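# Push the door fully shut until it latches

## Task

Close the door completely so that its latch catches. At the end, no object other than the robot and the door may sit even partly within the area bounded by the yellow floor tape (resting on the tape itself is allowed). The coffee table must be left standing upright. The robot must not topple or finish leaning. The door must stay latched on its own, without the robot holding it there.

## Robot and tools

Robot: a Hello Robot Stretch 4 with one arm. It has an omni-wheel base, a lift that rides up a mast, a telescoping arm that reaches forward, a wrist with yaw, pitch and roll joints, and a two-finger gripper. It stands about 1.6 m tall, and no point of the base rim is more than 0.23 m from the base origin. Its cameras are head_camera, head_left_camera, head_right_camera and wrist_camera.

Frames: the base frame sits on the floor beneath the base centre, with x forward, y to the left and z up. hand_pose is reported in this frame. It marks a point between the open fingertips, and its axes line up with the base frame when all wrist joints read zero. Treat the printed hand position as approximate. The odometry frame is wherever the base frame was when the scene began.

execute_actions(actions, cameras): actions is a list holding one action, or nothing at all. An empty list only returns state and images. An action may contain base, joints or both, plus optional pace and contact_limits. Alternatively it is just end_of_arm. Motions within an action begin together but may finish at different times, and no action runs longer than 15 s.
- base: a relative move, counted from the base position in the most recent reported state. Give exactly one key. translate_m is metres straight ahead (negative means backward), from -2 to 2. strafe_m is metres sideways with no turning, positive to the left, from -2 to 2. rotate_rad is radians turned in place, counter-clockwise seen from above is positive, from -3.2 to 3.2.
- joints: absolute targets keyed by joint name, not offsets. lift_m runs 0 to 1.2 m. arm_m is the extension, 0 to 0.55 m. wrist_yaw_rad runs -1.134 to 4.276, where 0 points forward, positive turns left, 3.14 is stowed, and values above 3.4 may hit the arm. wrist_pitch_rad runs -1.117 to 4.259, where 0 is level and 1.57 points down. wrist_roll_rad runs -1.117 to 4.259, where 0 puts both fingers at equal height and positive turns clockwise viewed from behind. gripper_m is the fingertip gap in metres, -0.038 to 0.141, and negative values press the tips together. A joint counts as done within ±0.004 (lift, arm, gripper), ±0.02 (yaw, roll) or ±0.05 (pitch). A target past a joint's range is clipped to the range and reported. An unknown key or any other out-of-range number rejects the whole call, and nothing moves.
- pace: "slow", "default", "fast" or "max". The base can reach 0.1, 0.3, 0.4 or 0.6 m/s and 1, 2, 3 or 4 rad/s, in that order. With the lift above 0.2 these limits shrink, down to 0.3 m/s and 1 rad/s at 1.2.
- contact_limits: {"arm_m": value}, from 0 (stops at the lightest touch) to 0.75 (pushes hardest). The default is 0.5.
- end_of_arm: "enable_torque" re-powers any wrist or gripper motor that has shut off, and it then holds its current position.
- cameras: a list of names, or "all". If left out or null, every camera is returned. An empty list returns no images.
Any joint or base you leave out of an action may still be driving toward its previous target.

wait(seconds): 0 to 10. It commands nothing new and returns the usual state and images.
zoom_image(camera, region): region is [x0, y0, x1, y1] in pixels measured from the image's top-left corner, at most 504 by 504. It only works on cameras with full images in the most recent result.
read_manual(section): returns the licence texts only and moves nothing.
finished_scene(scene): give the current scene's number. It cannot be undone and reports whether the goal was met. Call it only once the door stays latched without help.

Reading results: base_status and joint_status tell how each motion ended. Possible values are done, off_target (stopped short and possibly still pushing), contact_stop_at_<key> (blocked, after which that part goes slack), limit_stop_at_<name> (for example tilt or own_body), time_out and torque_fault. If a call reports a stop, the calls after it in the same reply are skipped. on_its_own lists what the call did not command. In it, "held at" is the target a joint holds, not its actual position. lidar_m gives 12 ranges in metres around the base, each covering 30°, starting straight ahead and going counter-clockwise (4th is left, 7th behind, 10th right). A "-" means nothing was seen or the object is closer than 0.25 m. The lidar may miss glass and thin legs. wrist_depth_mm is a 7×7 grid of depths in mm, read from the top left. base_odometry counts wheel rotation, so slipping shows up as travel. If turned_by_wheels and turned_by_imu differ by more than about 0.1 rad, the base probably hit something or slid. base_tilt is in degrees, with forward and right positive. motor_effort is the percentage of each motor's maximum, with the peak in brackets. For wheel_0, wheel_1 and wheel_2, positive turns the base right. pictures lists the order of the images.

Advice: to unfold the wrist at the start, send lift_m 0.4 and wrist_yaw_rad 0 in a single action. Push the door with moderate contact limits and a low gripper, because steady hard pushes while the gripper is high can tip the robot. A lean beyond 6° triggers limit_stop_at_tilt and makes the lift, arm and wheels slack. If the base or arm forces the gripper against the door, a wrist motor can shut off with torque_fault. Avoid slamming the door, hitting hard, dropping things, knocking over the coffee table, or pushing anything into the taped area. Loose objects may occasionally be nudged by outside forces. The simulation keeps running while you think, so keep replies short.

Each tool is called as a command line: name --argument value for each argument, lists and objects as JSON in quotes; but a table of rows of numbers goes row by row, as --pt "numbers of a row", without its own name.

## Session

execute_actions --actions '[]'

Scene clock: 0.00 s.
base_odometry: x=+0.000 y=+0.000 heading=+0.000 (m, m, rad; odometry frame)
turned_by_wheels: +0.000 (rad since the last result)
turned_by_imu: +0.000 (rad since the last result)
base_tilt: forward=+1.0 right=-0.9 (deg)
lidar_m: 0.71 0.76 1.06 1.26 1.41 1.04 0.98 1.04 0.82 0.77 0.82 0.74
base_status: not commanded
joint_positions: lift_m=+0.147 arm_m=-0.002 wrist_yaw_rad=+3.070 wrist_pitch_rad=-0.013 wrist_roll_rad=-0.011 gripper_m=+0.057
joint_status: not commanded
motor_effort: lift_m=+19 arm_m=-1 wrist_yaw_rad=+0 wrist_pitch_rad=-7 wrist_roll_rad=-1 gripper_m=-4 wheel_0=+0 wheel_1=+0 wheel_2=+0 (%)
hand_pose: x=-0.1121 y=+0.1079 z=+0.3285 quat_wxyz=(+0.036, +0.006, -0.006, +0.999) (m; base frame)
wrist_depth_mm: - 146 1138 1229 1229 1255 1182 / - 123 186 1708 1537 1464 1921 / - 125 177 1921 1921 1921 1921 / 145 145 248 1921 1921 1921 1921 / 232 1756 1921 1921 1921 1921 1921 / 1042 1229 200 1336 210 1366 1308 / 798 778 831 111 854 866 917
pictures: head_camera, head_left_camera, head_right_camera, wrist_camera
Images, in order (width x height): head_camera 420x560, head_left_camera 420x672, head_right_camera 420x672, wrist_camera 616x392.

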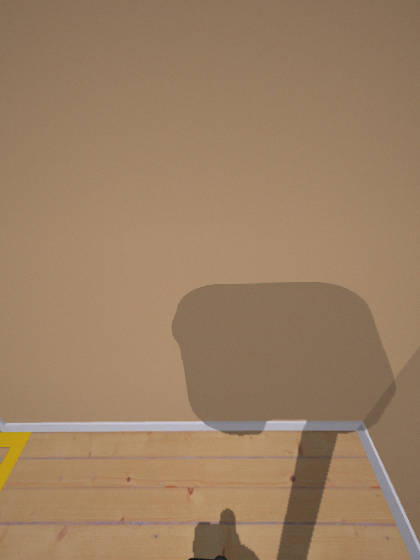

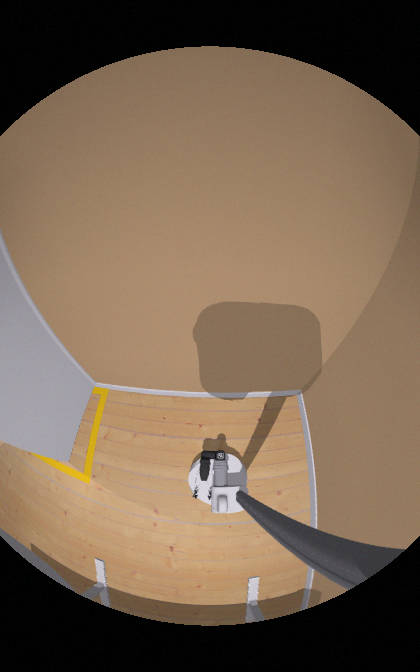

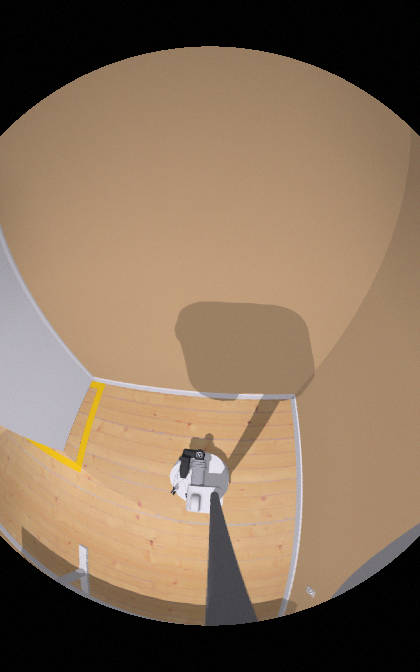

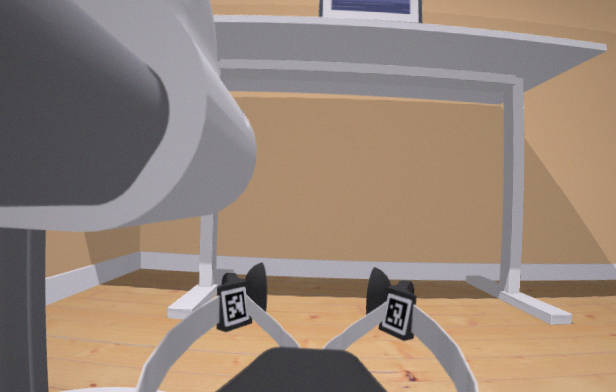

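execute_actions --actions '[{"base":{"rotate_rad":1.57}}]' --cameras '["head_camera","head_left_camera"]'

execute_actions --actions '[{"base":{"strafe_m":0.45}}]' --cameras '["head_camera","head_left_camera"]'

Scene clock: 3.17 s.
base_odometry: x=+0.000 y=+0.000 heading=+1.570 (m, m, rad; odometry frame)
turned_by_wheels: +1.570 (rad since the last result)
turned_by_imu: +1.554 (rad since the last result)
base_tilt: forward=+1.1 right=-0.9 (deg)
lidar_m: 1.28 1.38 1.02 0.98 1.05 0.82 0.77 0.83 0.72 0.71 0.74 1.08
base_status: done
joint_positions: lift_m=+0.147 arm_m=-0.002 wrist_yaw_rad=+3.070 wrist_pitch_rad=-0.013 wrist_roll_rad=-0.011 gripper_m=+0.057
joint_status: not commanded
motor_effort: lift_m=+19(19) arm_m=+0(1) wrist_yaw_rad=-1(1) wrist_pitch_rad=-5(5) wrist_roll_rad=-2(1) gripper_m=-3(4) wheel_0=-1(3) wheel_1=+0(7) wheel_2=-1(7) (%)
hand_pose: x=-0.1121 y=+0.1079 z=+0.3285 quat_wxyz=(+0.036, +0.006, -0.006, +0.999) (m; base frame)
wrist_depth_mm: - 146 904 917 917 904 904 / - 123 186 904 904 904 904 / - 125 177 904 904 904 904 / 145 146 248 904 904 904 904 / 233 904 904 904 904 904 904 / 904 904 200 904 211 891 891 / 788 788 842 111 866 854 878
pictures: head_camera, head_left_camera
Images, in order (width x height): head_camera 420x560, head_left_camera 420x672.

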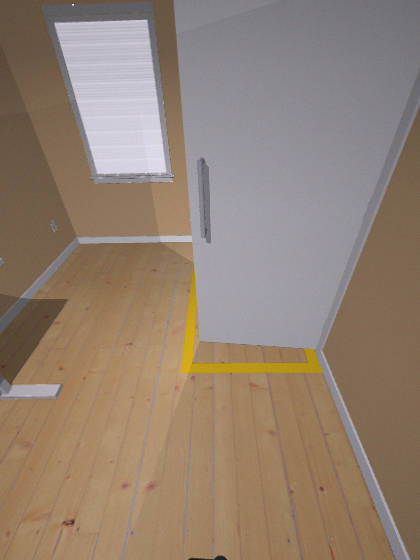

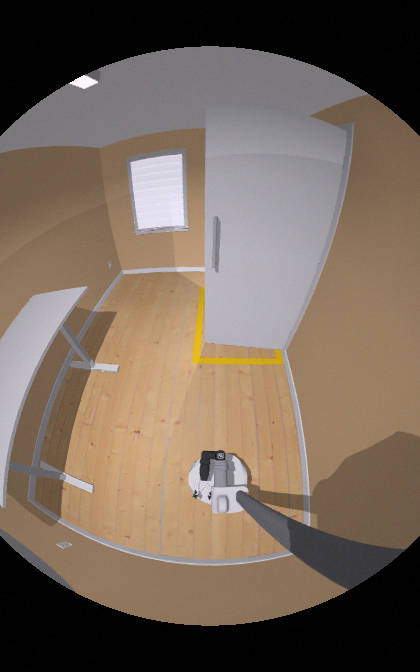

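Scene clock: 6.00 s.
base_odometry: x=-0.450 y=+0.000 heading=+1.570 (m, m, rad; odometry frame)
turned_by_wheels: +0.000 (rad since the last result)
turned_by_imu: +0.001 (rad since the last result)
base_tilt: forward=+1.0 right=-0.9 (deg)
lidar_m: 1.39 0.77 0.57 0.54 0.57 0.81 0.75 0.80 1.12 1.15 1.22 1.35
base_status: done
joint_positions: lift_m=+0.147 arm_m=-0.002 wrist_yaw_rad=+3.070 wrist_pitch_rad=-0.013 wrist_roll_rad=-0.011 gripper_m=+0.057
joint_status: not commanded
motor_effort: lift_m=+19(19) arm_m=+1(0) wrist_yaw_rad=-1(0) wrist_pitch_rad=-7(7) wrist_roll_rad=-1(2) gripper_m=-4(5) wheel_0=+0(9) wheel_1=+0(10) wheel_2=+0(2) (%)
hand_pose: x=-0.1121 y=+0.1079 z=+0.3285 quat_wxyz=(+0.036, +0.006, -0.006, +0.999) (m; base frame)
wrist_depth_mm: - 147 904 904 904 904 904 / - 123 186 917 891 904 891 / - 125 177 904 904 904 891 / 145 146 248 891 891 891 891 / 233 904 891 891 904 891 891 / 891 904 200 891 211 891 878 / 788 778 842 111 866 866 866
pictures: head_camera, head_left_camera
Images, in order (width x height): head_camera 420x560, head_left_camera 420x672.

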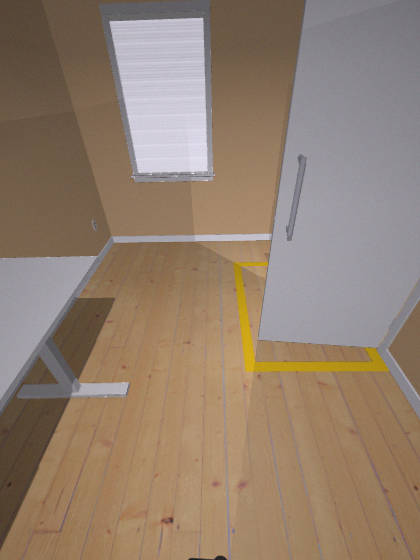

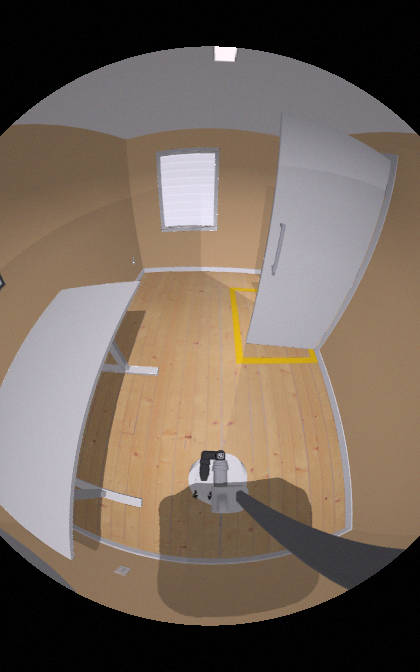

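execute_actions --actions '[{"base":{"strafe_m":0.1}}]' --cameras '[]'

execute_actions --actions '[{"base":{"translate_m":1.75},"pace":"fast"}]' --cameras '[]'

execute_actions --actions '[{"base":{"rotate_rad":-1.57}}]' --cameras '["head_camera","head_left_camera"]'

Scene clock: 9.13 s.
base_odometry: x=-0.550 y=+0.001 heading=+1.570 (m, m, rad; odometry frame)
turned_by_wheels: +0.000 (rad since the last result)
turned_by_imu: +0.001 (rad since the last result)
base_tilt: forward=+1.0 right=-0.9 (deg)
lidar_m: 2.94 0.63 0.45 0.44 0.45 0.81 0.76 0.80 1.12 1.26 1.34 1.38
base_status: done
joint_positions: lift_m=+0.147 arm_m=-0.002 wrist_yaw_rad=+3.070 wrist_pitch_rad=-0.013 wrist_roll_rad=-0.011 gripper_m=+0.057
joint_status: not commanded
motor_effort: lift_m=+19(19) arm_m=+0(0) wrist_yaw_rad=-2(0) wrist_pitch_rad=-8(6) wrist_roll_rad=-2(1) gripper_m=-3(5) wheel_0=+0(9) wheel_1=-1(7) wheel_2=+0(0) (%)
hand_pose: x=-0.1121 y=+0.1079 z=+0.3285 quat_wxyz=(+0.036, +0.006, -0.006, +0.999) (m; base frame)
wrist_depth_mm: - 146 904 891 904 904 891 / - 123 186 904 904 891 904 / - 125 177 904 904 891 891 / 145 146 248 904 891 891 904 / 233 904 904 891 891 891 891 / 891 904 200 891 211 891 878 / 788 788 842 111 866 866 866
pictures: none
No camera images: the call's "cameras" was empty. Leave "cameras" out to get every camera's image.

Scene clock: 14.80 s.
base_odometry: x=-0.548 y=+1.751 heading=+1.570 (m, m, rad; odometry frame)
turned_by_wheels: +0.000 (rad since the last result)
turned_by_imu: +0.006 (rad since the last result)
base_tilt: forward=+1.0 right=-0.9 (deg)
lidar_m: 1.18 1.25 1.24 1.19 0.91 0.80 2.53 2.04 0.57 1.01 0.99 1.27
base_status: done
joint_positions: lift_m=+0.147 arm_m=-0.002 wrist_yaw_rad=+3.070 wrist_pitch_rad=-0.013 wrist_roll_rad=-0.011 gripper_m=+0.057
joint_status: not commanded
motor_effort: lift_m=+19(19) arm_m=+0(0) wrist_yaw_rad=-1(1) wrist_pitch_rad=-6(7) wrist_roll_rad=-2(1) gripper_m=-3(4) wheel_0=+0(7) wheel_1=-1(9) wheel_2=+1(14) (%)
hand_pose: x=-0.1121 y=+0.1079 z=+0.3285 quat_wxyz=(+0.036, +0.006, -0.006, +0.999) (m; base frame)
wrist_depth_mm: - 147 - - - 1078 1025 / - 123 186 - - 1537 1397 / - 125 177 - - - 1661 / 145 145 247 - - - 1618 / 233 - - - - - 1618 / 1042 1229 200 1336 211 1366 1160 / 788 778 842 111 866 854 866
pictures: none
No camera images: the call's "cameras" was empty. Leave "cameras" out to get every camera's image.

Scene clock: 16.87 s.
base_odometry: x=-0.548 y=+1.751 heading=+0.000 (m, m, rad; odometry frame)
turned_by_wheels: -1.570 (rad since the last result)
turned_by_imu: -1.553 (rad since the last result)
base_tilt: forward=+1.0 right=-0.8 (deg)
lidar_m: 1.00 0.98 1.25 1.18 1.26 1.25 1.19 0.97 0.78 1.76 1.83 0.57
base_status: done
joint_positions: lift_m=+0.147 arm_m=-0.002 wrist_yaw_rad=+3.070 wrist_pitch_rad=-0.013 wrist_roll_rad=-0.011 gripper_m=+0.057
joint_status: not commanded
motor_effort: lift_m=+19(19) arm_m=+0(0) wrist_yaw_rad=-2(1) wrist_pitch_rad=-6(5) wrist_roll_rad=-1(2) gripper_m=-5(4) wheel_0=+1(8) wheel_1=+0(8) wheel_2=+0(8) (%)
hand_pose: x=-0.1121 y=+0.1079 z=+0.3285 quat_wxyz=(+0.036, +0.006, -0.006, +0.999) (m; base frame)
wrist_depth_mm: - 147 1336 1336 1336 1336 1336 / - 123 186 1366 1308 1336 1336 / - 125 177 1336 1308 1308 1308 / 145 146 249 1308 1308 1336 1336 / 233 1336 1308 1336 1336 1308 1308 / 1025 1205 200 1308 211 1281 1281 / 788 778 842 111 866 854 904
pictures: head_camera, head_left_camera
Images, in order (width x height): head_camera 420x560, head_left_camera 420x672.

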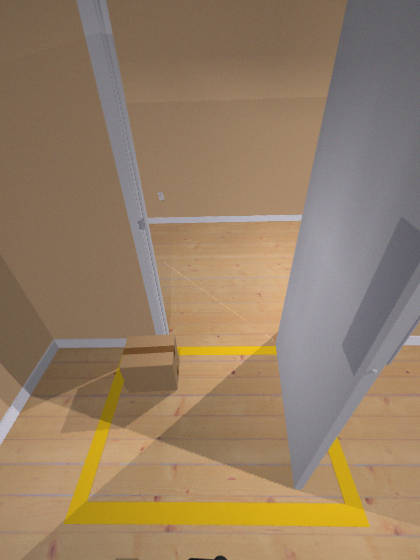

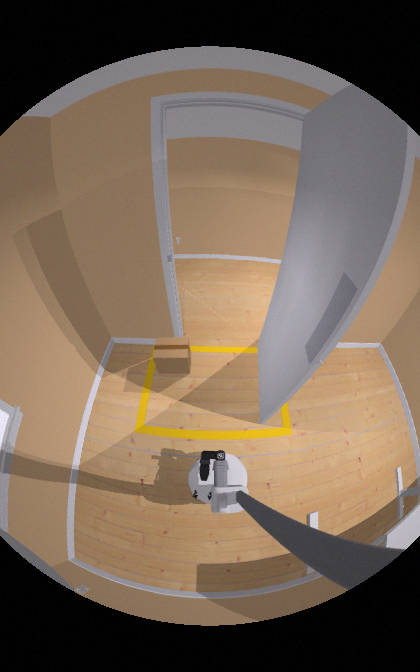

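zoom_image --camera "head_camera" --region '[60, 200, 380, 540]'

Region (60, 200, 380, 540) of head_camera's 420x560 image, scaled by 1.482, with more detail than that image has; it fills the left 474 columns of this view, and the rest is white.

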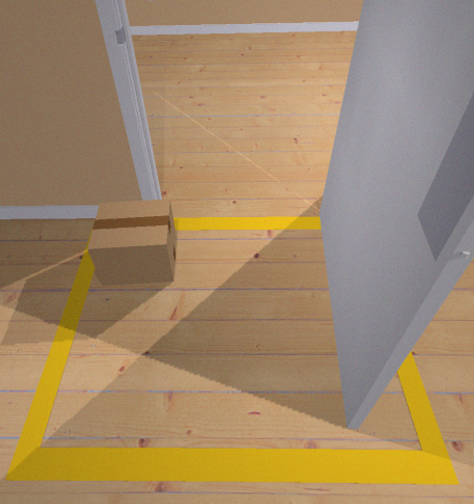

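execute_actions --actions '[{"base":{"translate_m":0.4},"joints":{"lift_m":0.4,"wrist_yaw_rad":0,"gripper_m":0.0,"wrist_pitch_rad":0.35,"arm_m":0.3}}]' --cameras '[]'

execute_actions --actions '[{"base":{"strafe_m":0.12},"joints":{"lift_m":0.0}}]' --cameras '["head_camera","wrist_camera"]'

Scene clock: 24.27 s.
base_odometry: x=-0.148 y=+1.751 heading=+0.000 (m, m, rad; odometry frame)
turned_by_wheels: +0.000 (rad since the last result)
turned_by_imu: +0.003 (rad since the last result)
base_tilt: forward=+1.1 right=-0.8 (deg)
lidar_m: 3.14 0.60 0.81 1.22 1.24 1.67 1.60 1.06 1.22 0.35 0.38 0.57
base_status: done
joint_positions: lift_m=+0.400 arm_m=+0.299 wrist_yaw_rad=+0.000 wrist_pitch_rad=+0.352 wrist_roll_rad=-0.011 gripper_m=+0.000
joint_status: all done
motor_effort: lift_m=+25(25) arm_m=+8(8) wrist_yaw_rad=-1(7) wrist_pitch_rad=-5(4) wrist_roll_rad=-2(1) gripper_m=-6(5) wheel_0=+1(9) wheel_1=+1(6) wheel_2=+0(13) (%)
hand_pose: x=+0.7403 y=-0.0873 z=+0.4783 quat_wxyz=(+0.985, -0.005, +0.175, +0.001) (m; base frame)
wrist_depth_mm: 1618 - - - - - - / 1618 - - - - - - / 1618 - - - - - - / 1464 1708 1708 1708 1756 1808 1808 / 580 1205 1229 1255 1255 1229 1229 / 564 946 946 205 931 960 946 / 585 759 750 111 750 778 798
pictures: none
No camera images: the call's "cameras" was empty. Leave "cameras" out to get every camera's image.

Scene clock: 26.87 s.
base_odometry: x=-0.148 y=+1.871 heading=+0.000 (m, m, rad; odometry frame)
turned_by_wheels: +0.000 (rad since the last result)
turned_by_imu: +0.001 (rad since the last result)
base_tilt: forward=+1.1 right=-0.9 (deg)
lidar_m: 0.57 0.58 1.12 1.09 1.08 1.58 1.59 1.15 1.21 0.49 0.51 0.74
base_status: done
joint_positions: lift_m=+0.000 arm_m=+0.299 wrist_yaw_rad=+0.000 wrist_pitch_rad=+0.352 wrist_roll_rad=-0.011 gripper_m=+0.000
joint_status: all done
motor_effort: lift_m=+14(25) arm_m=+8(8) wrist_yaw_rad=+1(0) wrist_pitch_rad=-7(7) wrist_roll_rad=-2(2) gripper_m=-6(7) wheel_0=-1(14) wheel_1=+0(9) wheel_2=+0(0) (%)
hand_pose: x=+0.7403 y=-0.0874 z=+0.0791 quat_wxyz=(+0.985, -0.005, +0.175, +0.001) (m; base frame)
wrist_depth_mm: 404 1983 - - - - - / 415 1863 - - - - - / 421 854 976 991 1008 1060 1118 / 427 535 585 597 603 609 615 / 294 413 421 427 427 427 427 / 293 320 324 204 315 327 324 / 262 259 253 111 256 264 -
pictures: head_camera, wrist_camera
Images, in order (width x height): head_camera 420x560, wrist_camera 616x392.

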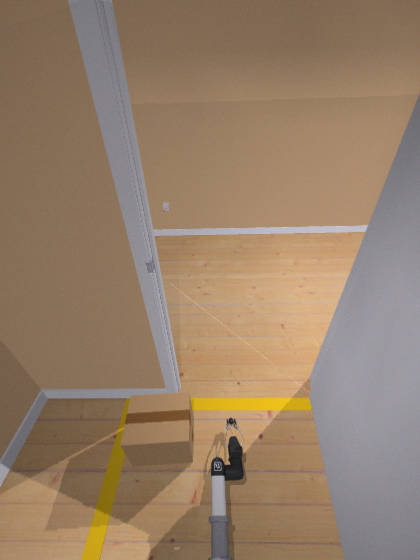

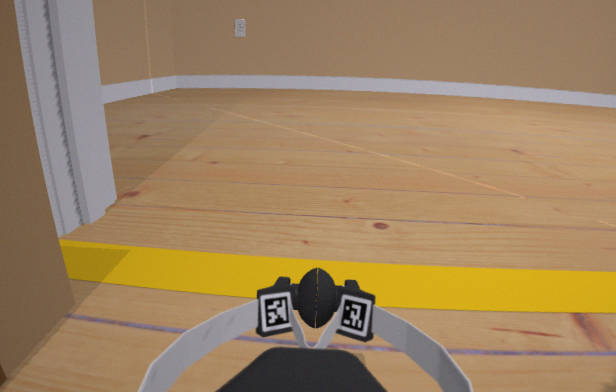

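execute_actions --actions '[{"base":{"strafe_m":0.6},"pace":"slow"}]' --cameras '["head_camera","wrist_camera"]'

Scene clock: 34.70 s.
base_odometry: x=-0.147 y=+2.470 heading=-0.003 (m, m, rad; odometry frame)
turned_by_wheels: -0.003 (rad since the last result)
turned_by_imu: -0.412 (rad since the last result)
base_tilt: forward=+1.0 right=-0.8 (deg)
lidar_m: 0.48 0.41 0.84 0.65 0.64 0.70 1.02 1.72 1.60 1.57 0.94 1.07
base_status: done
joint_positions: lift_m=+0.000 arm_m=+0.299 wrist_yaw_rad=-0.006 wrist_pitch_rad=+0.353 wrist_roll_rad=-0.007 gripper_m=+0.000
joint_status: not commanded
on_its_own: wrist_yaw_rad is at rest, and its effort (+17) is outside its rest range (-13 to +13)
motor_effort: lift_m=+14(14) arm_m=+4(8) wrist_yaw_rad=+17(46) wrist_pitch_rad=-9(10) wrist_roll_rad=-13(12) gripper_m=-6(11) wheel_0=-17(23) wheel_1=-3(6) wheel_2=-13(16) (%)
hand_pose: x=+0.7404 y=-0.0891 z=+0.0789 quat_wxyz=(+0.984, -0.003, +0.176, -0.002) (m; base frame)
wrist_depth_mm: 126 - - - - - - / 130 - - - - - - / 126 976 976 1008 1008 1060 1098 / 118 535 591 597 597 609 609 / 113 373 418 424 427 424 424 / - 234 322 204 314 327 324 / - 160 253 111 255 264 -
pictures: head_camera, wrist_camera
Images, in order (width x height): head_camera 420x560, wrist_camera 616x392.

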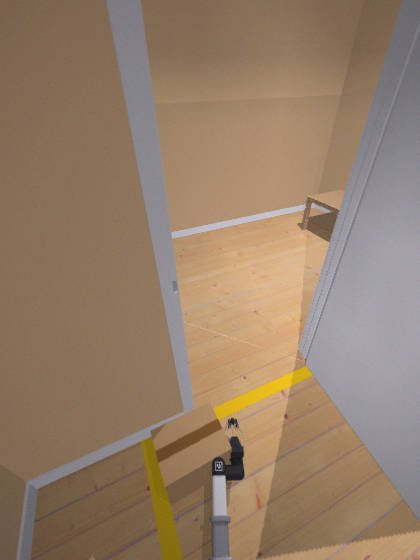

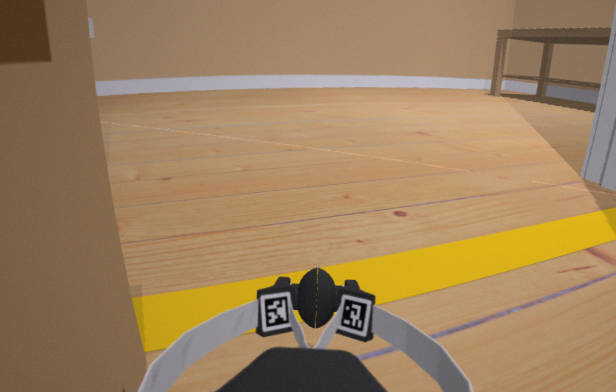

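execute_actions --actions '[{"base":{"strafe_m":-0.1}}]' --cameras '[]'

execute_actions --actions '[{"joints":{"arm_m":0,"wrist_pitch_rad":0.15,"lift_m":0.15}}]' --cameras '[]'

execute_actions --actions '[{"base":{"rotate_rad":0.41}}]' --cameras '["head_camera","head_left_camera"]'

Scene clock: 38.77 s.
base_odometry: x=-0.148 y=+2.370 heading=-0.003 (m, m, rad; odometry frame)
turned_by_wheels: +0.000 (rad since the last result)
turned_by_imu: +0.002 (rad since the last result)
base_tilt: forward=+1.0 right=-0.8 (deg)
lidar_m: 0.49 0.48 0.87 0.73 0.74 0.79 1.19 1.69 1.46 1.51 0.84 0.96
base_status: done
joint_positions: lift_m=+0.000 arm_m=+0.299 wrist_yaw_rad=+0.000 wrist_pitch_rad=+0.352 wrist_roll_rad=-0.010 gripper_m=+0.000
joint_status: not commanded
motor_effort: lift_m=+14(14) arm_m=+3(4) wrist_yaw_rad=-1(18) wrist_pitch_rad=-8(7) wrist_roll_rad=-3(13) gripper_m=-7(6) wheel_0=+0(13) wheel_1=+1(9) wheel_2=-2(13) (%)
hand_pose: x=+0.7410 y=-0.0875 z=+0.0790 quat_wxyz=(+0.984, -0.005, +0.175, +0.001) (m; base frame)
wrist_depth_mm: - - - - - - - / - - - - - - - / 991 976 976 991 1008 1060 759 / 574 580 591 591 597 609 615 / 392 413 418 424 424 427 427 / 312 319 322 204 314 327 325 / 262 259 253 111 256 265 -
pictures: none
No camera images: the call's "cameras" was empty. Leave "cameras" out to get every camera's image.

Scene clock: 40.77 s.
base_odometry: x=-0.148 y=+2.370 heading=-0.003 (m, m, rad; odometry frame)
turned_by_wheels: +0.000 (rad since the last result)
turned_by_imu: +0.001 (rad since the last result)
base_tilt: forward=+1.0 right=-0.8 (deg)
lidar_m: 0.51 0.46 0.88 0.74 0.73 0.78 1.20 1.67 1.46 1.50 0.85 0.96
base_status: not commanded
joint_positions: lift_m=+0.150 arm_m=+0.001 wrist_yaw_rad=+0.000 wrist_pitch_rad=+0.152 wrist_roll_rad=-0.010 gripper_m=+0.000
joint_status: all done
motor_effort: lift_m=+24(25) arm_m=-8(8) wrist_yaw_rad=-1(0) wrist_pitch_rad=-9(10) wrist_roll_rad=-3(4) gripper_m=-7(6) wheel_0=+0(0) wheel_1=+1(1) wheel_2=-1(1) (%)
hand_pose: x=+0.4575 y=-0.0875 z=+0.2840 quat_wxyz=(+0.997, -0.005, +0.076, +0.000) (m; base frame)
wrist_depth_mm: 521 554 - - - - 741 / 530 564 - - - - 750 / 544 574 - - - - 759 / 539 564 - - - 1863 759 / 283 304 1205 1229 1255 1025 759 / 278 300 319 204 778 831 741 / 285 301 574 111 580 615 634
pictures: none
No camera images: the call's "cameras" was empty. Leave "cameras" out to get every camera's image.

Scene clock: 41.97 s.
base_odometry: x=-0.148 y=+2.370 heading=+0.407 (m, m, rad; odometry frame)
turned_by_wheels: +0.410 (rad since the last result)
turned_by_imu: +0.406 (rad since the last result)
base_tilt: forward=+1.1 right=-0.9 (deg)
lidar_m: 0.48 0.86 0.77 0.73 0.77 1.02 1.69 1.62 1.48 0.83 0.92 0.51
base_status: done
joint_positions: lift_m=+0.150 arm_m=+0.001 wrist_yaw_rad=+0.000 wrist_pitch_rad=+0.152 wrist_roll_rad=-0.010 gripper_m=+0.000
joint_status: not commanded
motor_effort: lift_m=+24(24) arm_m=-9(9) wrist_yaw_rad=+0(2) wrist_pitch_rad=-7(7) wrist_roll_rad=-3(3) gripper_m=-5(7) wheel_0=-1(5) wheel_1=-2(6) wheel_2=-1(8) (%)
hand_pose: x=+0.4575 y=-0.0874 z=+0.2840 quat_wxyz=(+0.997, -0.005, +0.076, +0.000) (m; base frame)
wrist_depth_mm: 591 580 569 564 - - - / 603 591 585 569 - - - / 621 615 597 585 - - - / 634 621 603 585 - - - / 647 294 304 314 317 1281 1281 / 286 279 273 204 267 820 820 / 424 286 281 111 274 609 634
pictures: head_camera, head_left_camera
Images, in order (width x height): head_camera 420x560, head_left_camera 420x672.

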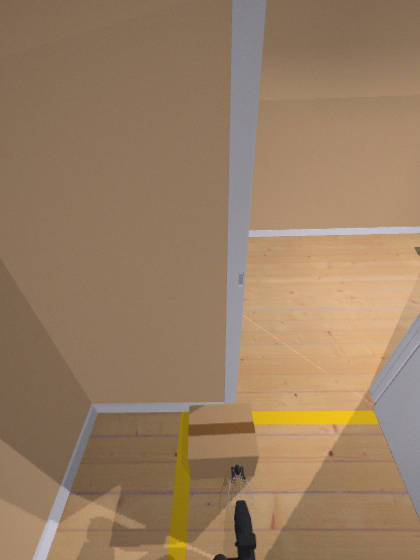

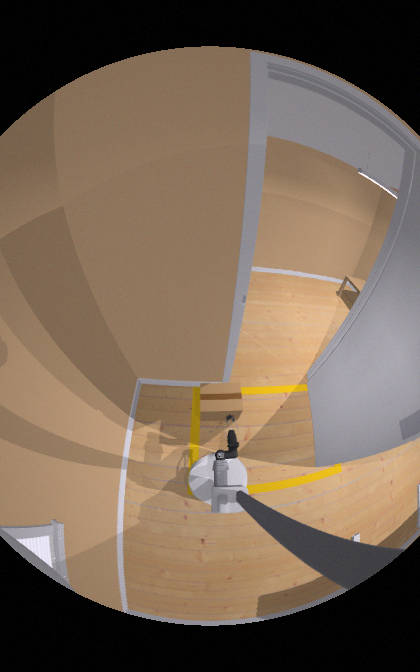

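execute_actions --actions '[{"base":{"strafe_m":-0.55}}]' --cameras '[]'

execute_actions --actions '[{"base":{"translate_m":0.52},"joints":{"lift_m":0.2}}]' --cameras '[]'

execute_actions --actions '[{"base":{"strafe_m":-0.12}}]' --cameras '[]'

execute_actions --actions '[{"base":{"rotate_rad":1.585}}]' --cameras '["head_camera","head_left_camera","wrist_camera"]'

Scene clock: 47.23 s.
base_odometry: x=+0.070 y=+1.865 heading=+0.407 (m, m, rad; odometry frame)
turned_by_wheels: +0.000 (rad since the last result)
turned_by_imu: +0.002 (rad since the last result)
base_tilt: forward=+1.0 right=-0.8 (deg)
lidar_m: 3.06 0.61 0.72 1.28 1.30 1.75 1.67 1.10 1.35 0.28 0.31 0.48
base_status: done
joint_positions: lift_m=+0.150 arm_m=+0.001 wrist_yaw_rad=+0.000 wrist_pitch_rad=+0.152 wrist_roll_rad=-0.010 gripper_m=+0.000
joint_status: not commanded
motor_effort: lift_m=+23(25) arm_m=-8(8) wrist_yaw_rad=+1(2) wrist_pitch_rad=-8(9) wrist_roll_rad=-3(2) gripper_m=-5(5) wheel_0=+0(7) wheel_1=+2(9) wheel_2=+0(0) (%)
hand_pose: x=+0.4575 y=-0.0874 z=+0.2841 quat_wxyz=(+0.997, -0.005, +0.076, +0.000) (m; base frame)
wrist_depth_mm: 647 - - - - - 484 / 647 - - - - - 488 / 654 - - - - - 466 / 668 - - - - - 462 / 683 1160 1205 1229 1255 1138 462 / 676 778 809 204 778 768 455 / 580 585 569 111 580 580 439
pictures: none
No camera images: the call's "cameras" was empty. Leave "cameras" out to get every camera's image.

Scene clock: 50.43 s.
base_odometry: x=+0.547 y=+2.071 heading=+0.407 (m, m, rad; odometry frame)
turned_by_wheels: +0.000 (rad since the last result)
turned_by_imu: +0.002 (rad since the last result)
base_tilt: forward=+1.0 right=-0.8 (deg)
lidar_m: 2.54 0.63 0.37 0.36 1.35 1.80 2.21 0.47 0.35 0.34 0.36 2.60
base_status: done
joint_positions: lift_m=+0.200 arm_m=+0.001 wrist_yaw_rad=+0.000 wrist_pitch_rad=+0.152 wrist_roll_rad=-0.010 gripper_m=+0.000
joint_status: all done
motor_effort: lift_m=+24(25) arm_m=-8(8) wrist_yaw_rad=-1(0) wrist_pitch_rad=-6(7) wrist_roll_rad=-3(3) gripper_m=-6(7) wheel_0=+1(5) wheel_1=+2(6) wheel_2=+0(11) (%)
hand_pose: x=+0.4575 y=-0.0874 z=+0.3340 quat_wxyz=(+0.997, -0.005, +0.076, +0.000) (m; base frame)
wrist_depth_mm: 1708 - - - - - - / 1708 - - - - - - / 1756 - - - - - - / 1756 - - - - - - / 1281 1336 1366 1397 1464 1430 1464 / 854 891 904 204 878 931 931 / 668 668 647 111 661 699 715
pictures: none
No camera images: the call's "cameras" was empty. Leave "cameras" out to get every camera's image.

Scene clock: 52.00 s.
base_odometry: x=+0.595 y=+1.961 heading=+0.407 (m, m, rad; odometry frame)
turned_by_wheels: +0.000 (rad since the last result)
turned_by_imu: +0.001 (rad since the last result)
base_tilt: forward=+1.0 right=-0.8 (deg)
lidar_m: 2.54 1.95 0.50 0.47 1.47 2.00 2.22 0.29 0.25 0.25 0.25 0.37
base_status: done
joint_positions: lift_m=+0.200 arm_m=+0.001 wrist_yaw_rad=+0.000 wrist_pitch_rad=+0.152 wrist_roll_rad=-0.010 gripper_m=+0.000
joint_status: not commanded
motor_effort: lift_m=+24(24) arm_m=-8(8) wrist_yaw_rad=-1(0) wrist_pitch_rad=-8(6) wrist_roll_rad=-3(3) gripper_m=-6(7) wheel_0=+0(10) wheel_1=+1(9) wheel_2=+0(2) (%)
hand_pose: x=+0.4575 y=-0.0874 z=+0.3340 quat_wxyz=(+0.997, -0.005, +0.076, +0.000) (m; base frame)
wrist_depth_mm: 1863 - - - - - - / 1808 - - - - - - / 1863 - - - - - - / 1808 - - - - - - / 1281 1308 1366 1397 1430 1464 1464 / 866 891 891 205 891 946 931 / 668 661 654 111 661 699 715
pictures: none
No camera images: the call's "cameras" was empty. Leave "cameras" out to get every camera's image.

Scene clock: 54.07 s.
base_odometry: x=+0.595 y=+1.961 heading=+1.992 (m, m, rad; odometry frame)
turned_by_wheels: +1.585 (rad since the last result)
turned_by_imu: +1.568 (rad since the last result)
base_tilt: forward=+1.1 right=-0.8 (deg)
lidar_m: 0.48 1.47 2.00 1.73 0.29 0.25 0.25 0.25 0.39 2.52 1.96 0.49
base_status: done
joint_positions: lift_m=+0.200 arm_m=+0.001 wrist_yaw_rad=+0.000 wrist_pitch_rad=+0.152 wrist_roll_rad=-0.010 gripper_m=+0.000
joint_status: not commanded
motor_effort: lift_m=+23(24) arm_m=-8(8) wrist_yaw_rad=+0(2) wrist_pitch_rad=-4(7) wrist_roll_rad=-3(3) gripper_m=-6(6) wheel_0=-2(8) wheel_1=-1(5) wheel_2=-1(7) (%)
hand_pose: x=+0.4575 y=-0.0874 z=+0.3341 quat_wxyz=(+0.997, -0.005, +0.076, +0.000) (m; base frame)
wrist_depth_mm: 1205 1182 1138 1118 1078 597 392 / 1229 1182 1160 1138 1098 603 394 / 1255 1205 1182 1160 1138 603 394 / 1281 1229 1229 1182 1160 591 394 / 1255 1255 1229 480 488 574 364 / 866 891 336 205 301 439 355 / 676 661 271 111 265 262 345
pictures: head_camera, head_left_camera, wrist_camera
Images, in order (width x height): head_camera 420x560, head_left_camera 420x672, wrist_camera 616x392.

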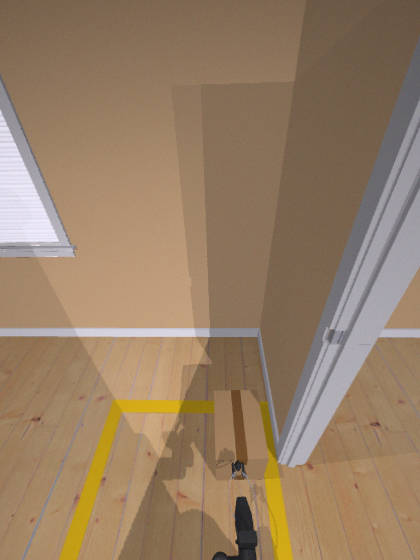

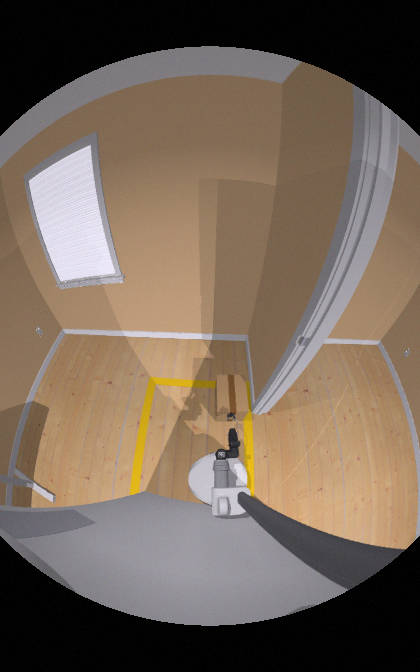

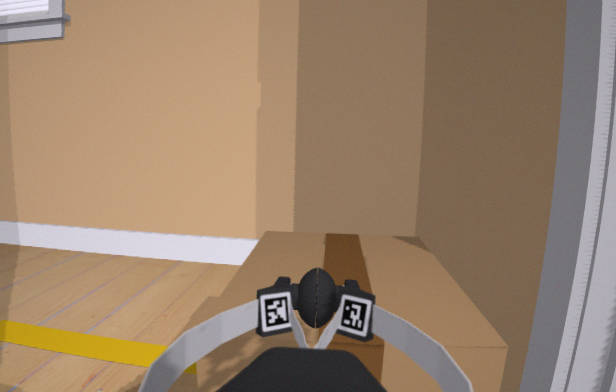

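execute_actions --actions '[{"joints":{"gripper_m":0.12,"wrist_pitch_rad":0.3}}]' --cameras '[]'

execute_actions --actions '[{"joints":{"lift_m":0.0}}]' --cameras '["wrist_camera"]'

execute_actions --actions '[{"joints":{"arm_m":0.45},"pace":"slow"}]' --cameras '["head_camera","wrist_camera"]'

Scene clock: 58.43 s.
base_odometry: x=+0.595 y=+1.961 heading=+1.992 (m, m, rad; odometry frame)
turned_by_wheels: +0.000 (rad since the last result)
turned_by_imu: +0.001 (rad since the last result)
base_tilt: forward=+1.1 right=-0.9 (deg)
lidar_m: 0.48 1.47 1.99 1.72 0.30 0.25 0.25 0.25 0.40 2.54 1.94 0.51
base_status: not commanded
joint_positions: lift_m=+0.200 arm_m=+0.001 wrist_yaw_rad=+0.000 wrist_pitch_rad=+0.302 wrist_roll_rad=-0.010 gripper_m=+0.120
joint_status: all done
motor_effort: lift_m=+23(23) arm_m=-8(8) wrist_yaw_rad=-2(0) wrist_pitch_rad=-6(6) wrist_roll_rad=-2(3) gripper_m=+1(7) wheel_0=-2(2) wheel_1=-1(1) wheel_2=-1(1) (%)
hand_pose: x=+0.4478 y=-0.0874 z=+0.2921 quat_wxyz=(+0.989, -0.005, +0.150, +0.001) (m; base frame)
wrist_depth_mm: 1160 1138 1098 1078 1042 597 394 / 1205 1160 1138 1118 1078 603 397 / 1281 1229 1205 1182 1138 597 397 / 1308 1281 1229 449 452 539 389 / 878 891 320 303 304 353 362 / 661 668 276 277 268 266 353 / 549 539 301 111 287 289 355
pictures: none
No camera images: the call's "cameras" was empty. Leave "cameras" out to get every camera's image.

Scene clock: 59.70 s.
base_odometry: x=+0.595 y=+1.961 heading=+1.992 (m, m, rad; odometry frame)
turned_by_wheels: +0.000 (rad since the last result)
turned_by_imu: +0.000 (rad since the last result)
base_tilt: forward=+1.0 right=-0.9 (deg)
lidar_m: 0.47 1.49 2.00 1.74 0.29 0.25 0.25 0.25 0.41 2.53 1.94 0.51
base_status: not commanded
joint_positions: lift_m=+0.081 arm_m=+0.001 wrist_yaw_rad=+0.000 wrist_pitch_rad=+0.302 wrist_roll_rad=-0.010 gripper_m=+0.120
joint_status: lift_m limit_stop_at_own_body (moved -0.118 of -0.200)
on_its_own: lift_m is slack since a limit_stop_at_own_body (your +0.000 is given up); arm_m is slack since a limit_stop_at_own_body
motor_effort: lift_m=+19(22) arm_m=+1(8) wrist_yaw_rad=+1(2) wrist_pitch_rad=-6(9) wrist_roll_rad=-3(3) gripper_m=-1(1) wheel_0=-2(2) wheel_1=+0(1) wheel_2=-1(1) (%)
hand_pose: x=+0.4478 y=-0.0874 z=+0.1737 quat_wxyz=(+0.989, -0.005, +0.151, +0.001) (m; base frame)
wrist_depth_mm: 1160 1118 1098 1078 1042 603 394 / 1205 1160 1138 1098 1060 544 397 / 1255 1229 246 241 237 233 370 / 931 946 258 253 248 245 392 / 627 647 270 265 259 257 364 / 473 477 276 278 268 267 353 / 392 384 301 111 287 289 353
pictures: wrist_camera
Images, in order (width x height): wrist_camera 616x392.

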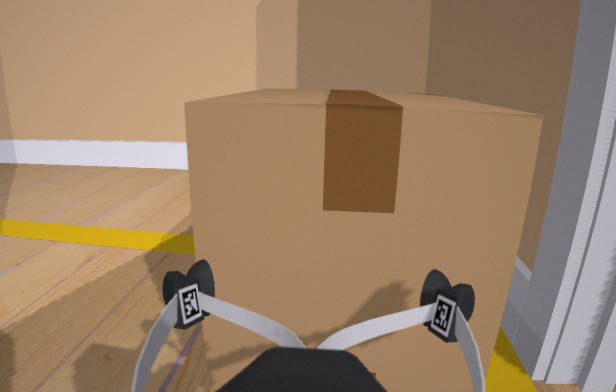

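not run: a stop came earlier in this reply.

execute_actions --actions '[{"base":{"strafe_m":-0.03},"joints":{"gripper_m":0.08,"lift_m":0.085}}]' --cameras '[]'

execute_actions --actions '[{"joints":{"arm_m":0.45},"pace":"slow"}]' --cameras '["head_camera","wrist_camera"]'

Scene clock: 62.23 s.
base_odometry: x=+0.622 y=+1.973 heading=+1.992 (m, m, rad; odometry frame)
turned_by_wheels: +0.000 (rad since the last result)
turned_by_imu: +0.001 (rad since the last result)
base_tilt: forward=+1.0 right=-0.9 (deg)
lidar_m: 0.48 1.48 2.03 1.74 0.30 0.25 0.25 0.26 0.44 2.50 1.95 0.48
base_status: done
joint_positions: lift_m=+0.085 arm_m=+0.001 wrist_yaw_rad=+0.000 wrist_pitch_rad=+0.302 wrist_roll_rad=-0.010 gripper_m=+0.080
joint_status: all done
on_its_own: arm_m is slack since a limit_stop_at_own_body
motor_effort: lift_m=+24(23) arm_m=+0(0) wrist_yaw_rad=+1(1) wrist_pitch_rad=-6(6) wrist_roll_rad=-3(3) gripper_m=-2(4) wheel_0=+0(9) wheel_1=+0(9) wheel_2=+0(3) (%)
hand_pose: x=+0.4478 y=-0.0874 z=+0.1769 quat_wxyz=(+0.989, -0.005, +0.151, +0.001) (m; base frame)
wrist_depth_mm: 1138 1138 1098 1078 1042 517 319 / 1205 1160 1118 1098 1008 521 320 / 1255 1205 241 236 233 232 320 / 946 878 253 247 244 245 317 / 627 609 264 260 255 359 322 / 477 484 200 273 214 375 336 / 394 384 296 111 282 364 347
pictures: none
No camera images: the call's "cameras" was empty. Leave "cameras" out to get every camera's image.

Scene clock: 68.00 s.
base_odometry: x=+0.623 y=+1.973 heading=+1.991 (m, m, rad; odometry frame)
turned_by_wheels: -0.001 (rad since the last result)
turned_by_imu: +0.001 (rad since the last result)
base_tilt: forward=+1.0 right=-0.8 (deg)
lidar_m: 0.89 1.45 2.03 1.72 0.30 0.25 0.25 0.25 0.42 2.49 1.93 0.62
base_status: not commanded
joint_positions: lift_m=+0.085 arm_m=+0.447 wrist_yaw_rad=-0.008 wrist_pitch_rad=+0.304 wrist_roll_rad=-0.011 gripper_m=+0.080
joint_status: all done
on_its_own: wrist_yaw_rad is at rest, and its effort (+22) is outside its rest range (-13 to +13)
motor_effort: lift_m=+22(24) arm_m=+16(20) wrist_yaw_rad=+22(26) wrist_pitch_rad=-12(18) wrist_roll_rad=-3(3) gripper_m=-2(4) wheel_0=+1(2) wheel_1=+2(2) wheel_2=-11(11) (%)
hand_pose: x=+0.8927 y=-0.0895 z=+0.1766 quat_wxyz=(+0.988, -0.005, +0.152, -0.003) (m; base frame)
wrist_depth_mm: 699 691 676 661 647 539 357 / 732 715 691 676 661 539 359 / 768 216 212 211 208 207 357 / 788 229 222 220 218 219 355 / 627 241 233 231 229 230 351 / 477 436 204 244 209 364 336 / 392 370 259 111 253 357 310
pictures: head_camera, wrist_camera
Images, in order (width x height): head_camera 420x560, wrist_camera 616x392.

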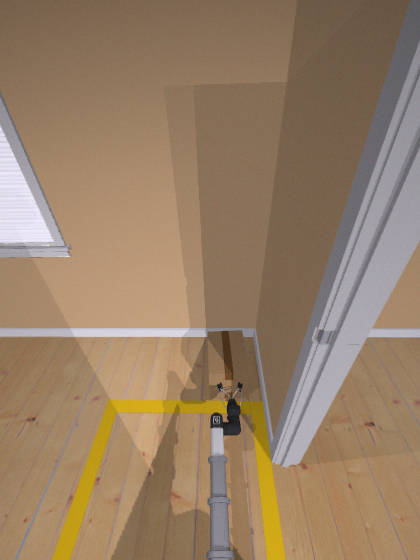

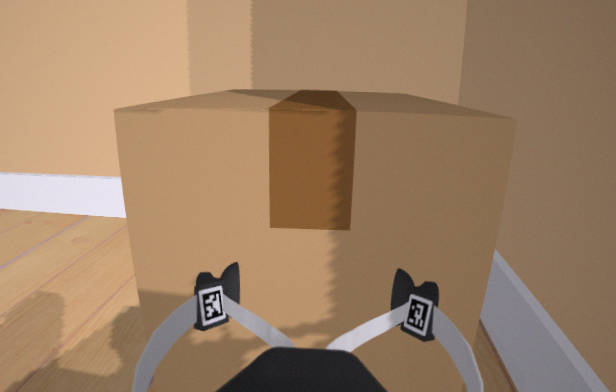

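execute_actions --actions '[{"base":{"translate_m":0.15},"joints":{"arm_m":0,"lift_m":0.15,"wrist_pitch_rad":0},"pace":"fast"}]' --cameras '[]'

execute_actions --actions '[{"base":{"rotate_rad":1.585},"pace":"fast"}]' --cameras '[]'

execute_actions --actions '[{"base":{"translate_m":0.93},"pace":"fast"}]' --cameras '[]'

execute_actions --actions '[{"base":{"strafe_m":0.72},"pace":"fast"}]' --cameras '[]'

execute_actions --actions '[{"base":{"translate_m":-0.6},"pace":"fast"}]' --cameras '["head_right_camera"]'

Scene clock: 73.87 s.
base_odometry: x=+0.561 y=+2.110 heading=+1.992 (m, m, rad; odometry frame)
turned_by_wheels: +0.000 (rad since the last result)
turned_by_imu: +0.002 (rad since the last result)
base_tilt: forward=+1.0 right=-0.8 (deg)
lidar_m: 0.75 1.31 1.84 2.23 0.49 0.37 0.38 0.43 2.61 2.53 0.57 0.46
base_status: done
joint_positions: lift_m=+0.150 arm_m=+0.001 wrist_yaw_rad=+0.000 wrist_pitch_rad=+0.002 wrist_roll_rad=-0.011 gripper_m=+0.080
joint_status: all done
motor_effort: lift_m=+24(29) arm_m=-8(14) wrist_yaw_rad=+1(25) wrist_pitch_rad=-5(85) wrist_roll_rad=-1(2) gripper_m=-2(3) wheel_0=+2(7) wheel_1=-1(7) wheel_2=+2(23) (%)
hand_pose: x=+0.4608 y=-0.0875 z=+0.3271 quat_wxyz=(+1.000, -0.006, +0.001, +0.000) (m; base frame)
wrist_depth_mm: 1118 1078 1042 1025 1008 525 345 / 1118 1078 1060 1025 1008 525 349 / 1118 1078 1078 1025 991 530 349 / 1118 1078 1060 1025 1008 521 347 / 1118 1098 1042 676 946 508 343 / 1078 1060 200 530 214 496 334 / 778 750 788 111 525 407 327
pictures: none
No camera images: the call's "cameras" was empty. Leave "cameras" out to get every camera's image.

Scene clock: 75.60 s.
base_odometry: x=+0.561 y=+2.110 heading=-2.707 (m, m, rad; odometry frame)
turned_by_wheels: +1.585 (rad since the last result)
turned_by_imu: +1.568 (rad since the last result)
base_tilt: forward=+1.0 right=-0.9 (deg)
lidar_m: 2.10 0.48 0.38 0.37 0.41 2.58 2.49 0.52 0.49 0.76 1.33 1.83
base_status: done
joint_positions: lift_m=+0.150 arm_m=+0.001 wrist_yaw_rad=+0.000 wrist_pitch_rad=+0.002 wrist_roll_rad=-0.011 gripper_m=+0.080
joint_status: not commanded
motor_effort: lift_m=+24(24) arm_m=-8(8) wrist_yaw_rad=-1(1) wrist_pitch_rad=-7(7) wrist_roll_rad=+0(1) gripper_m=-2(4) wheel_0=+0(9) wheel_1=-1(5) wheel_2=+0(16) (%)
hand_pose: x=+0.4609 y=-0.0874 z=+0.3271 quat_wxyz=(+1.000, -0.006, +0.001, +0.000) (m; base frame)
wrist_depth_mm: - - - - 1983 1863 1921 / 1756 1756 - - 1983 1921 1863 / - - - - 1983 1921 1921 / - - - - 1983 1983 1921 / 1983 1808 - - 1921 1921 1863 / 1098 1138 201 1255 213 1281 1255 / 778 750 831 111 866 820 866
pictures: none
No camera images: the call's "cameras" was empty. Leave "cameras" out to get every camera's image.

Scene clock: 79.20 s.
base_odometry: x=-0.282 y=+1.718 heading=-2.706 (m, m, rad; odometry frame)
turned_by_wheels: +0.000 (rad since the last result)
turned_by_imu: +0.003 (rad since the last result)
base_tilt: forward=+1.1 right=-0.8 (deg)
lidar_m: 1.30 0.80 0.80 2.46 0.46 0.46 3.50 1.18 1.32 1.26 1.36 1.33
base_status: done
joint_positions: lift_m=+0.150 arm_m=+0.001 wrist_yaw_rad=+0.000 wrist_pitch_rad=+0.002 wrist_roll_rad=-0.011 gripper_m=+0.080
joint_status: not commanded
motor_effort: lift_m=+24(23) arm_m=-8(8) wrist_yaw_rad=-1(2) wrist_pitch_rad=-6(8) wrist_roll_rad=-2(1) gripper_m=-3(2) wheel_0=+0(2) wheel_1=+1(7) wheel_2=+2(14) (%)
hand_pose: x=+0.4608 y=-0.0874 z=+0.3271 quat_wxyz=(+1.000, -0.006, +0.001, +0.000) (m; base frame)
wrist_depth_mm: 1182 1160 1118 1098 1060 1025 991 / 1182 1138 1098 1078 1042 1025 1008 / 1182 1160 1118 1078 1060 1025 1008 / 1205 1160 1118 1098 1042 1008 1008 / 1182 1160 1118 1078 1042 1025 1008 / 1025 1138 201 1078 214 1008 1008 / 778 750 820 111 866 820 878
pictures: none
No camera images: the call's "cameras" was empty. Leave "cameras" out to get every camera's image.

Scene clock: 82.13 s.
base_odometry: x=+0.022 y=+1.065 heading=-2.706 (m, m, rad; odometry frame)
turned_by_wheels: +0.000 (rad since the last result)
turned_by_imu: +0.001 (rad since the last result)
base_tilt: forward=+1.0 right=-0.9 (deg)
lidar_m: 0.54 0.57 0.86 1.73 1.57 1.19 1.07 0.48 0.50 2.00 1.81 0.59
base_status: done
joint_positions: lift_m=+0.150 arm_m=+0.001 wrist_yaw_rad=+0.000 wrist_pitch_rad=+0.002 wrist_roll_rad=-0.011 gripper_m=+0.080
joint_status: not commanded
motor_effort: lift_m=+24(24) arm_m=-9(8) wrist_yaw_rad=-1(1) wrist_pitch_rad=-7(7) wrist_roll_rad=-1(2) gripper_m=-4(2) wheel_0=+3(11) wheel_1=+0(12) wheel_2=+0(3) (%)
hand_pose: x=+0.4608 y=-0.0874 z=+0.3271 quat_wxyz=(+1.000, -0.006, +0.001, +0.000) (m; base frame)
wrist_depth_mm: 1229 1205 1160 1118 1098 1042 1042 / 1229 1205 1182 1118 1098 1078 1025 / 1229 1205 1160 1118 1098 1060 1042 / 1229 1205 1182 1118 1098 1078 1025 / 1229 1205 1138 1118 1098 1060 1025 / 1078 1138 200 1098 214 1060 1025 / 778 759 820 111 866 820 878
pictures: none
No camera images: the call's "cameras" was empty. Leave "cameras" out to get every camera's image.

Scene clock: 84.93 s.
base_odometry: x=+0.566 y=+1.318 heading=-2.706 (m, m, rad; odometry frame)
turned_by_wheels: +0.000 (rad since the last result)
turned_by_imu: +0.000 (rad since the last result)
base_tilt: forward=+1.0 right=-0.9 (deg)
lidar_m: 1.15 1.23 1.79 1.76 0.76 0.55 0.55 0.41 0.32 0.31 0.35 2.02
base_status: done
joint_positions: lift_m=+0.150 arm_m=+0.001 wrist_yaw_rad=+0.000 wrist_pitch_rad=+0.002 wrist_roll_rad=-0.011 gripper_m=+0.080
joint_status: not commanded
motor_effort: lift_m=+23(24) arm_m=-8(9) wrist_yaw_rad=+0(1) wrist_pitch_rad=-8(7) wrist_roll_rad=-2(1) gripper_m=-3(3) wheel_0=+0(9) wheel_1=+1(8) wheel_2=-2(16) (%)
hand_pose: x=+0.4608 y=-0.0874 z=+0.3271 quat_wxyz=(+1.000, -0.006, +0.001, +0.000) (m; base frame)
wrist_depth_mm: 1281 1308 1255 1229 1708 1661 1618 / 1863 1808 1808 1756 1661 1618 1618 / 1863 1863 1808 1756 1708 1661 1618 / 1921 1808 1808 1756 1708 1661 1618 / 1756 1863 1808 1756 1661 1661 1618 / 1078 1138 200 1255 214 1281 1255 / 778 750 831 111 854 820 866
pictures: head_right_camera
Images, in order (width x height): head_right_camera 420x672.

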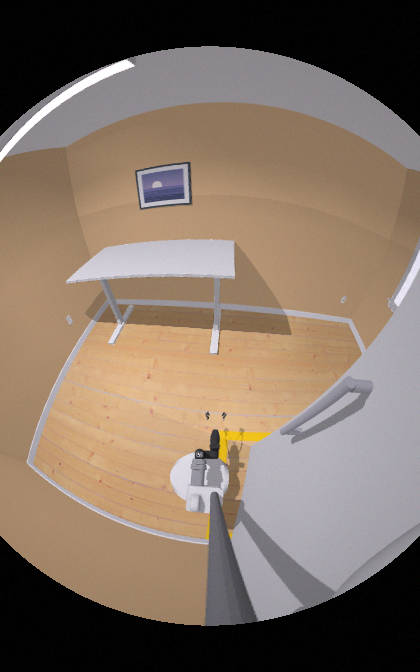

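execute_actions --actions '[{"base":{"strafe_m":-0.75},"pace":"slow"}]' --cameras '[]'

execute_actions --actions '[{"base":{"translate_m":-0.32},"pace":"slow"}]' --cameras '["head_right_camera"]'

Scene clock: 94.40 s.
base_odometry: x=+0.249 y=+1.998 heading=-2.706 (m, m, rad; odometry frame)
turned_by_wheels: +0.000 (rad since the last result)
turned_by_imu: +0.001 (rad since the last result)
base_tilt: forward=+1.1 right=-0.9 (deg)
lidar_m: 1.91 1.32 1.71 2.00 0.84 0.32 0.25 0.86 0.25 1.24 1.31 1.82
base_status: done
joint_positions: lift_m=+0.150 arm_m=+0.001 wrist_yaw_rad=+0.000 wrist_pitch_rad=+0.002 wrist_roll_rad=-0.011 gripper_m=+0.080
joint_status: not commanded
motor_effort: lift_m=+24(24) arm_m=-8(8) wrist_yaw_rad=-1(2) wrist_pitch_rad=-7(4) wrist_roll_rad=-1(1) gripper_m=-3(3) wheel_0=+2(9) wheel_1=-1(15) wheel_2=+0(1) (%)
hand_pose: x=+0.4608 y=-0.0874 z=+0.3271 quat_wxyz=(+1.000, -0.006, +0.001, +0.000) (m; base frame)
wrist_depth_mm: 1281 1308 1756 1708 1661 1618 1576 / 1863 1708 1756 1661 1661 1576 1576 / 1863 1808 1756 1708 1661 1618 1576 / 1808 1808 1756 1708 1618 1618 1576 / 1808 1756 1756 1661 1661 1618 1576 / 1060 1138 200 1255 214 1281 1281 / 778 750 831 111 866 820 878
pictures: none
No camera images: the call's "cameras" was empty. Leave "cameras" out to get every camera's image.

Scene clock: 98.90 s.
base_odometry: x=+0.539 y=+2.133 heading=-2.706 (m, m, rad; odometry frame)
turned_by_wheels: +0.000 (rad since the last result)
turned_by_imu: +0.001 (rad since the last result)
base_tilt: forward=+1.0 right=-0.8 (deg)
lidar_m: 2.22 1.60 2.17 0.95 0.36 0.25 0.25 0.25 0.29 0.72 1.31 1.81
base_status: done
joint_positions: lift_m=+0.150 arm_m=+0.001 wrist_yaw_rad=+0.000 wrist_pitch_rad=+0.002 wrist_roll_rad=-0.011 gripper_m=+0.080
joint_status: not commanded
motor_effort: lift_m=+24(23) arm_m=-8(8) wrist_yaw_rad=+0(1) wrist_pitch_rad=-6(6) wrist_roll_rad=-2(1) gripper_m=-2(4) wheel_0=-3(5) wheel_1=-2(7) wheel_2=+3(7) (%)
hand_pose: x=+0.4608 y=-0.0874 z=+0.3271 quat_wxyz=(+1.000, -0.006, +0.001, +0.000) (m; base frame)
wrist_depth_mm: 1397 - - - 1983 1921 1863 / 1756 1708 - - 1983 1921 1863 / - - - - 1921 1921 1863 / - - - - 1983 1921 1863 / 1983 - - 1983 1983 1863 1808 / 1098 1138 200 1255 215 1281 1255 / 788 750 820 111 866 820 866
pictures: head_right_camera
Images, in order (width x height): head_right_camera 420x672.

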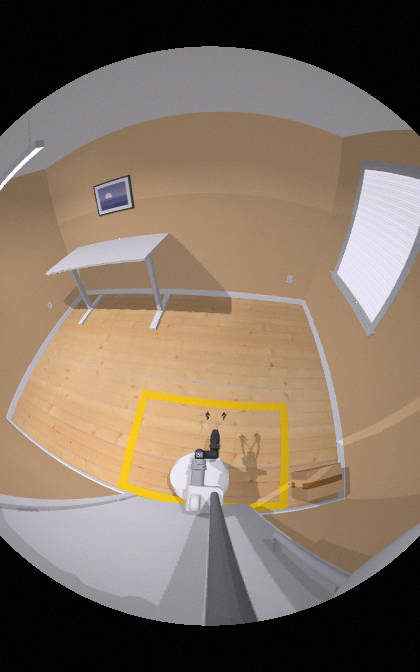

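No resistance yet; push a bit more.

execute_actions --actions '[{"base":{"translate_m":-0.06},"pace":"slow"}]' --cameras '["head_right_camera"]'

Scene clock: 101.70 s.
base_odometry: x=+0.594 y=+2.158 heading=-2.707 (m, m, rad; odometry frame)
turned_by_wheels: +0.000 (rad since the last result)
turned_by_imu: +0.000 (rad since the last result)
base_tilt: forward=+1.0 right=-0.9 (deg)
lidar_m: 2.29 1.67 2.25 0.75 0.31 0.25 - 0.25 0.30 0.72 1.29 1.79
base_status: done
joint_positions: lift_m=+0.150 arm_m=+0.001 wrist_yaw_rad=+0.000 wrist_pitch_rad=+0.002 wrist_roll_rad=-0.011 gripper_m=+0.080
joint_status: not commanded
motor_effort: lift_m=+24(23) arm_m=-8(8) wrist_yaw_rad=+0(0) wrist_pitch_rad=-7(6) wrist_roll_rad=-1(1) gripper_m=-3(3) wheel_0=-1(9) wheel_1=-3(6) wheel_2=+1(13) (%)
hand_pose: x=+0.4607 y=-0.0874 z=+0.3271 quat_wxyz=(+1.000, -0.006, +0.001, +0.000) (m; base frame)
wrist_depth_mm: - - - - - 1983 1921 / 1756 1756 - - - 1983 1921 / - - - - - 1921 1921 / - - - - - 1983 1983 / - - - - - 1983 1863 / 1078 1138 200 1229 213 1281 1255 / 788 759 831 111 854 820 878
pictures: head_right_camera
Images, in order (width x height): head_right_camera 420x672.

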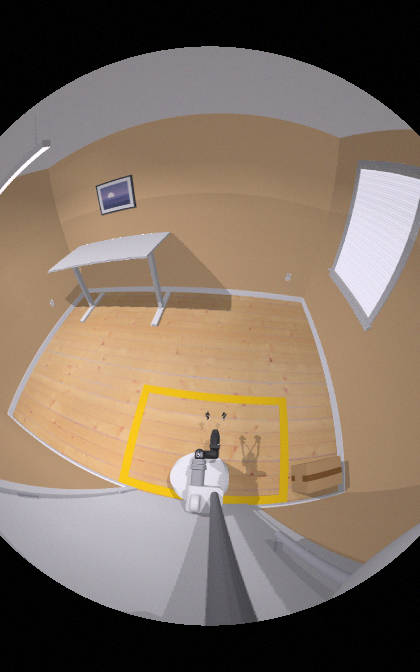

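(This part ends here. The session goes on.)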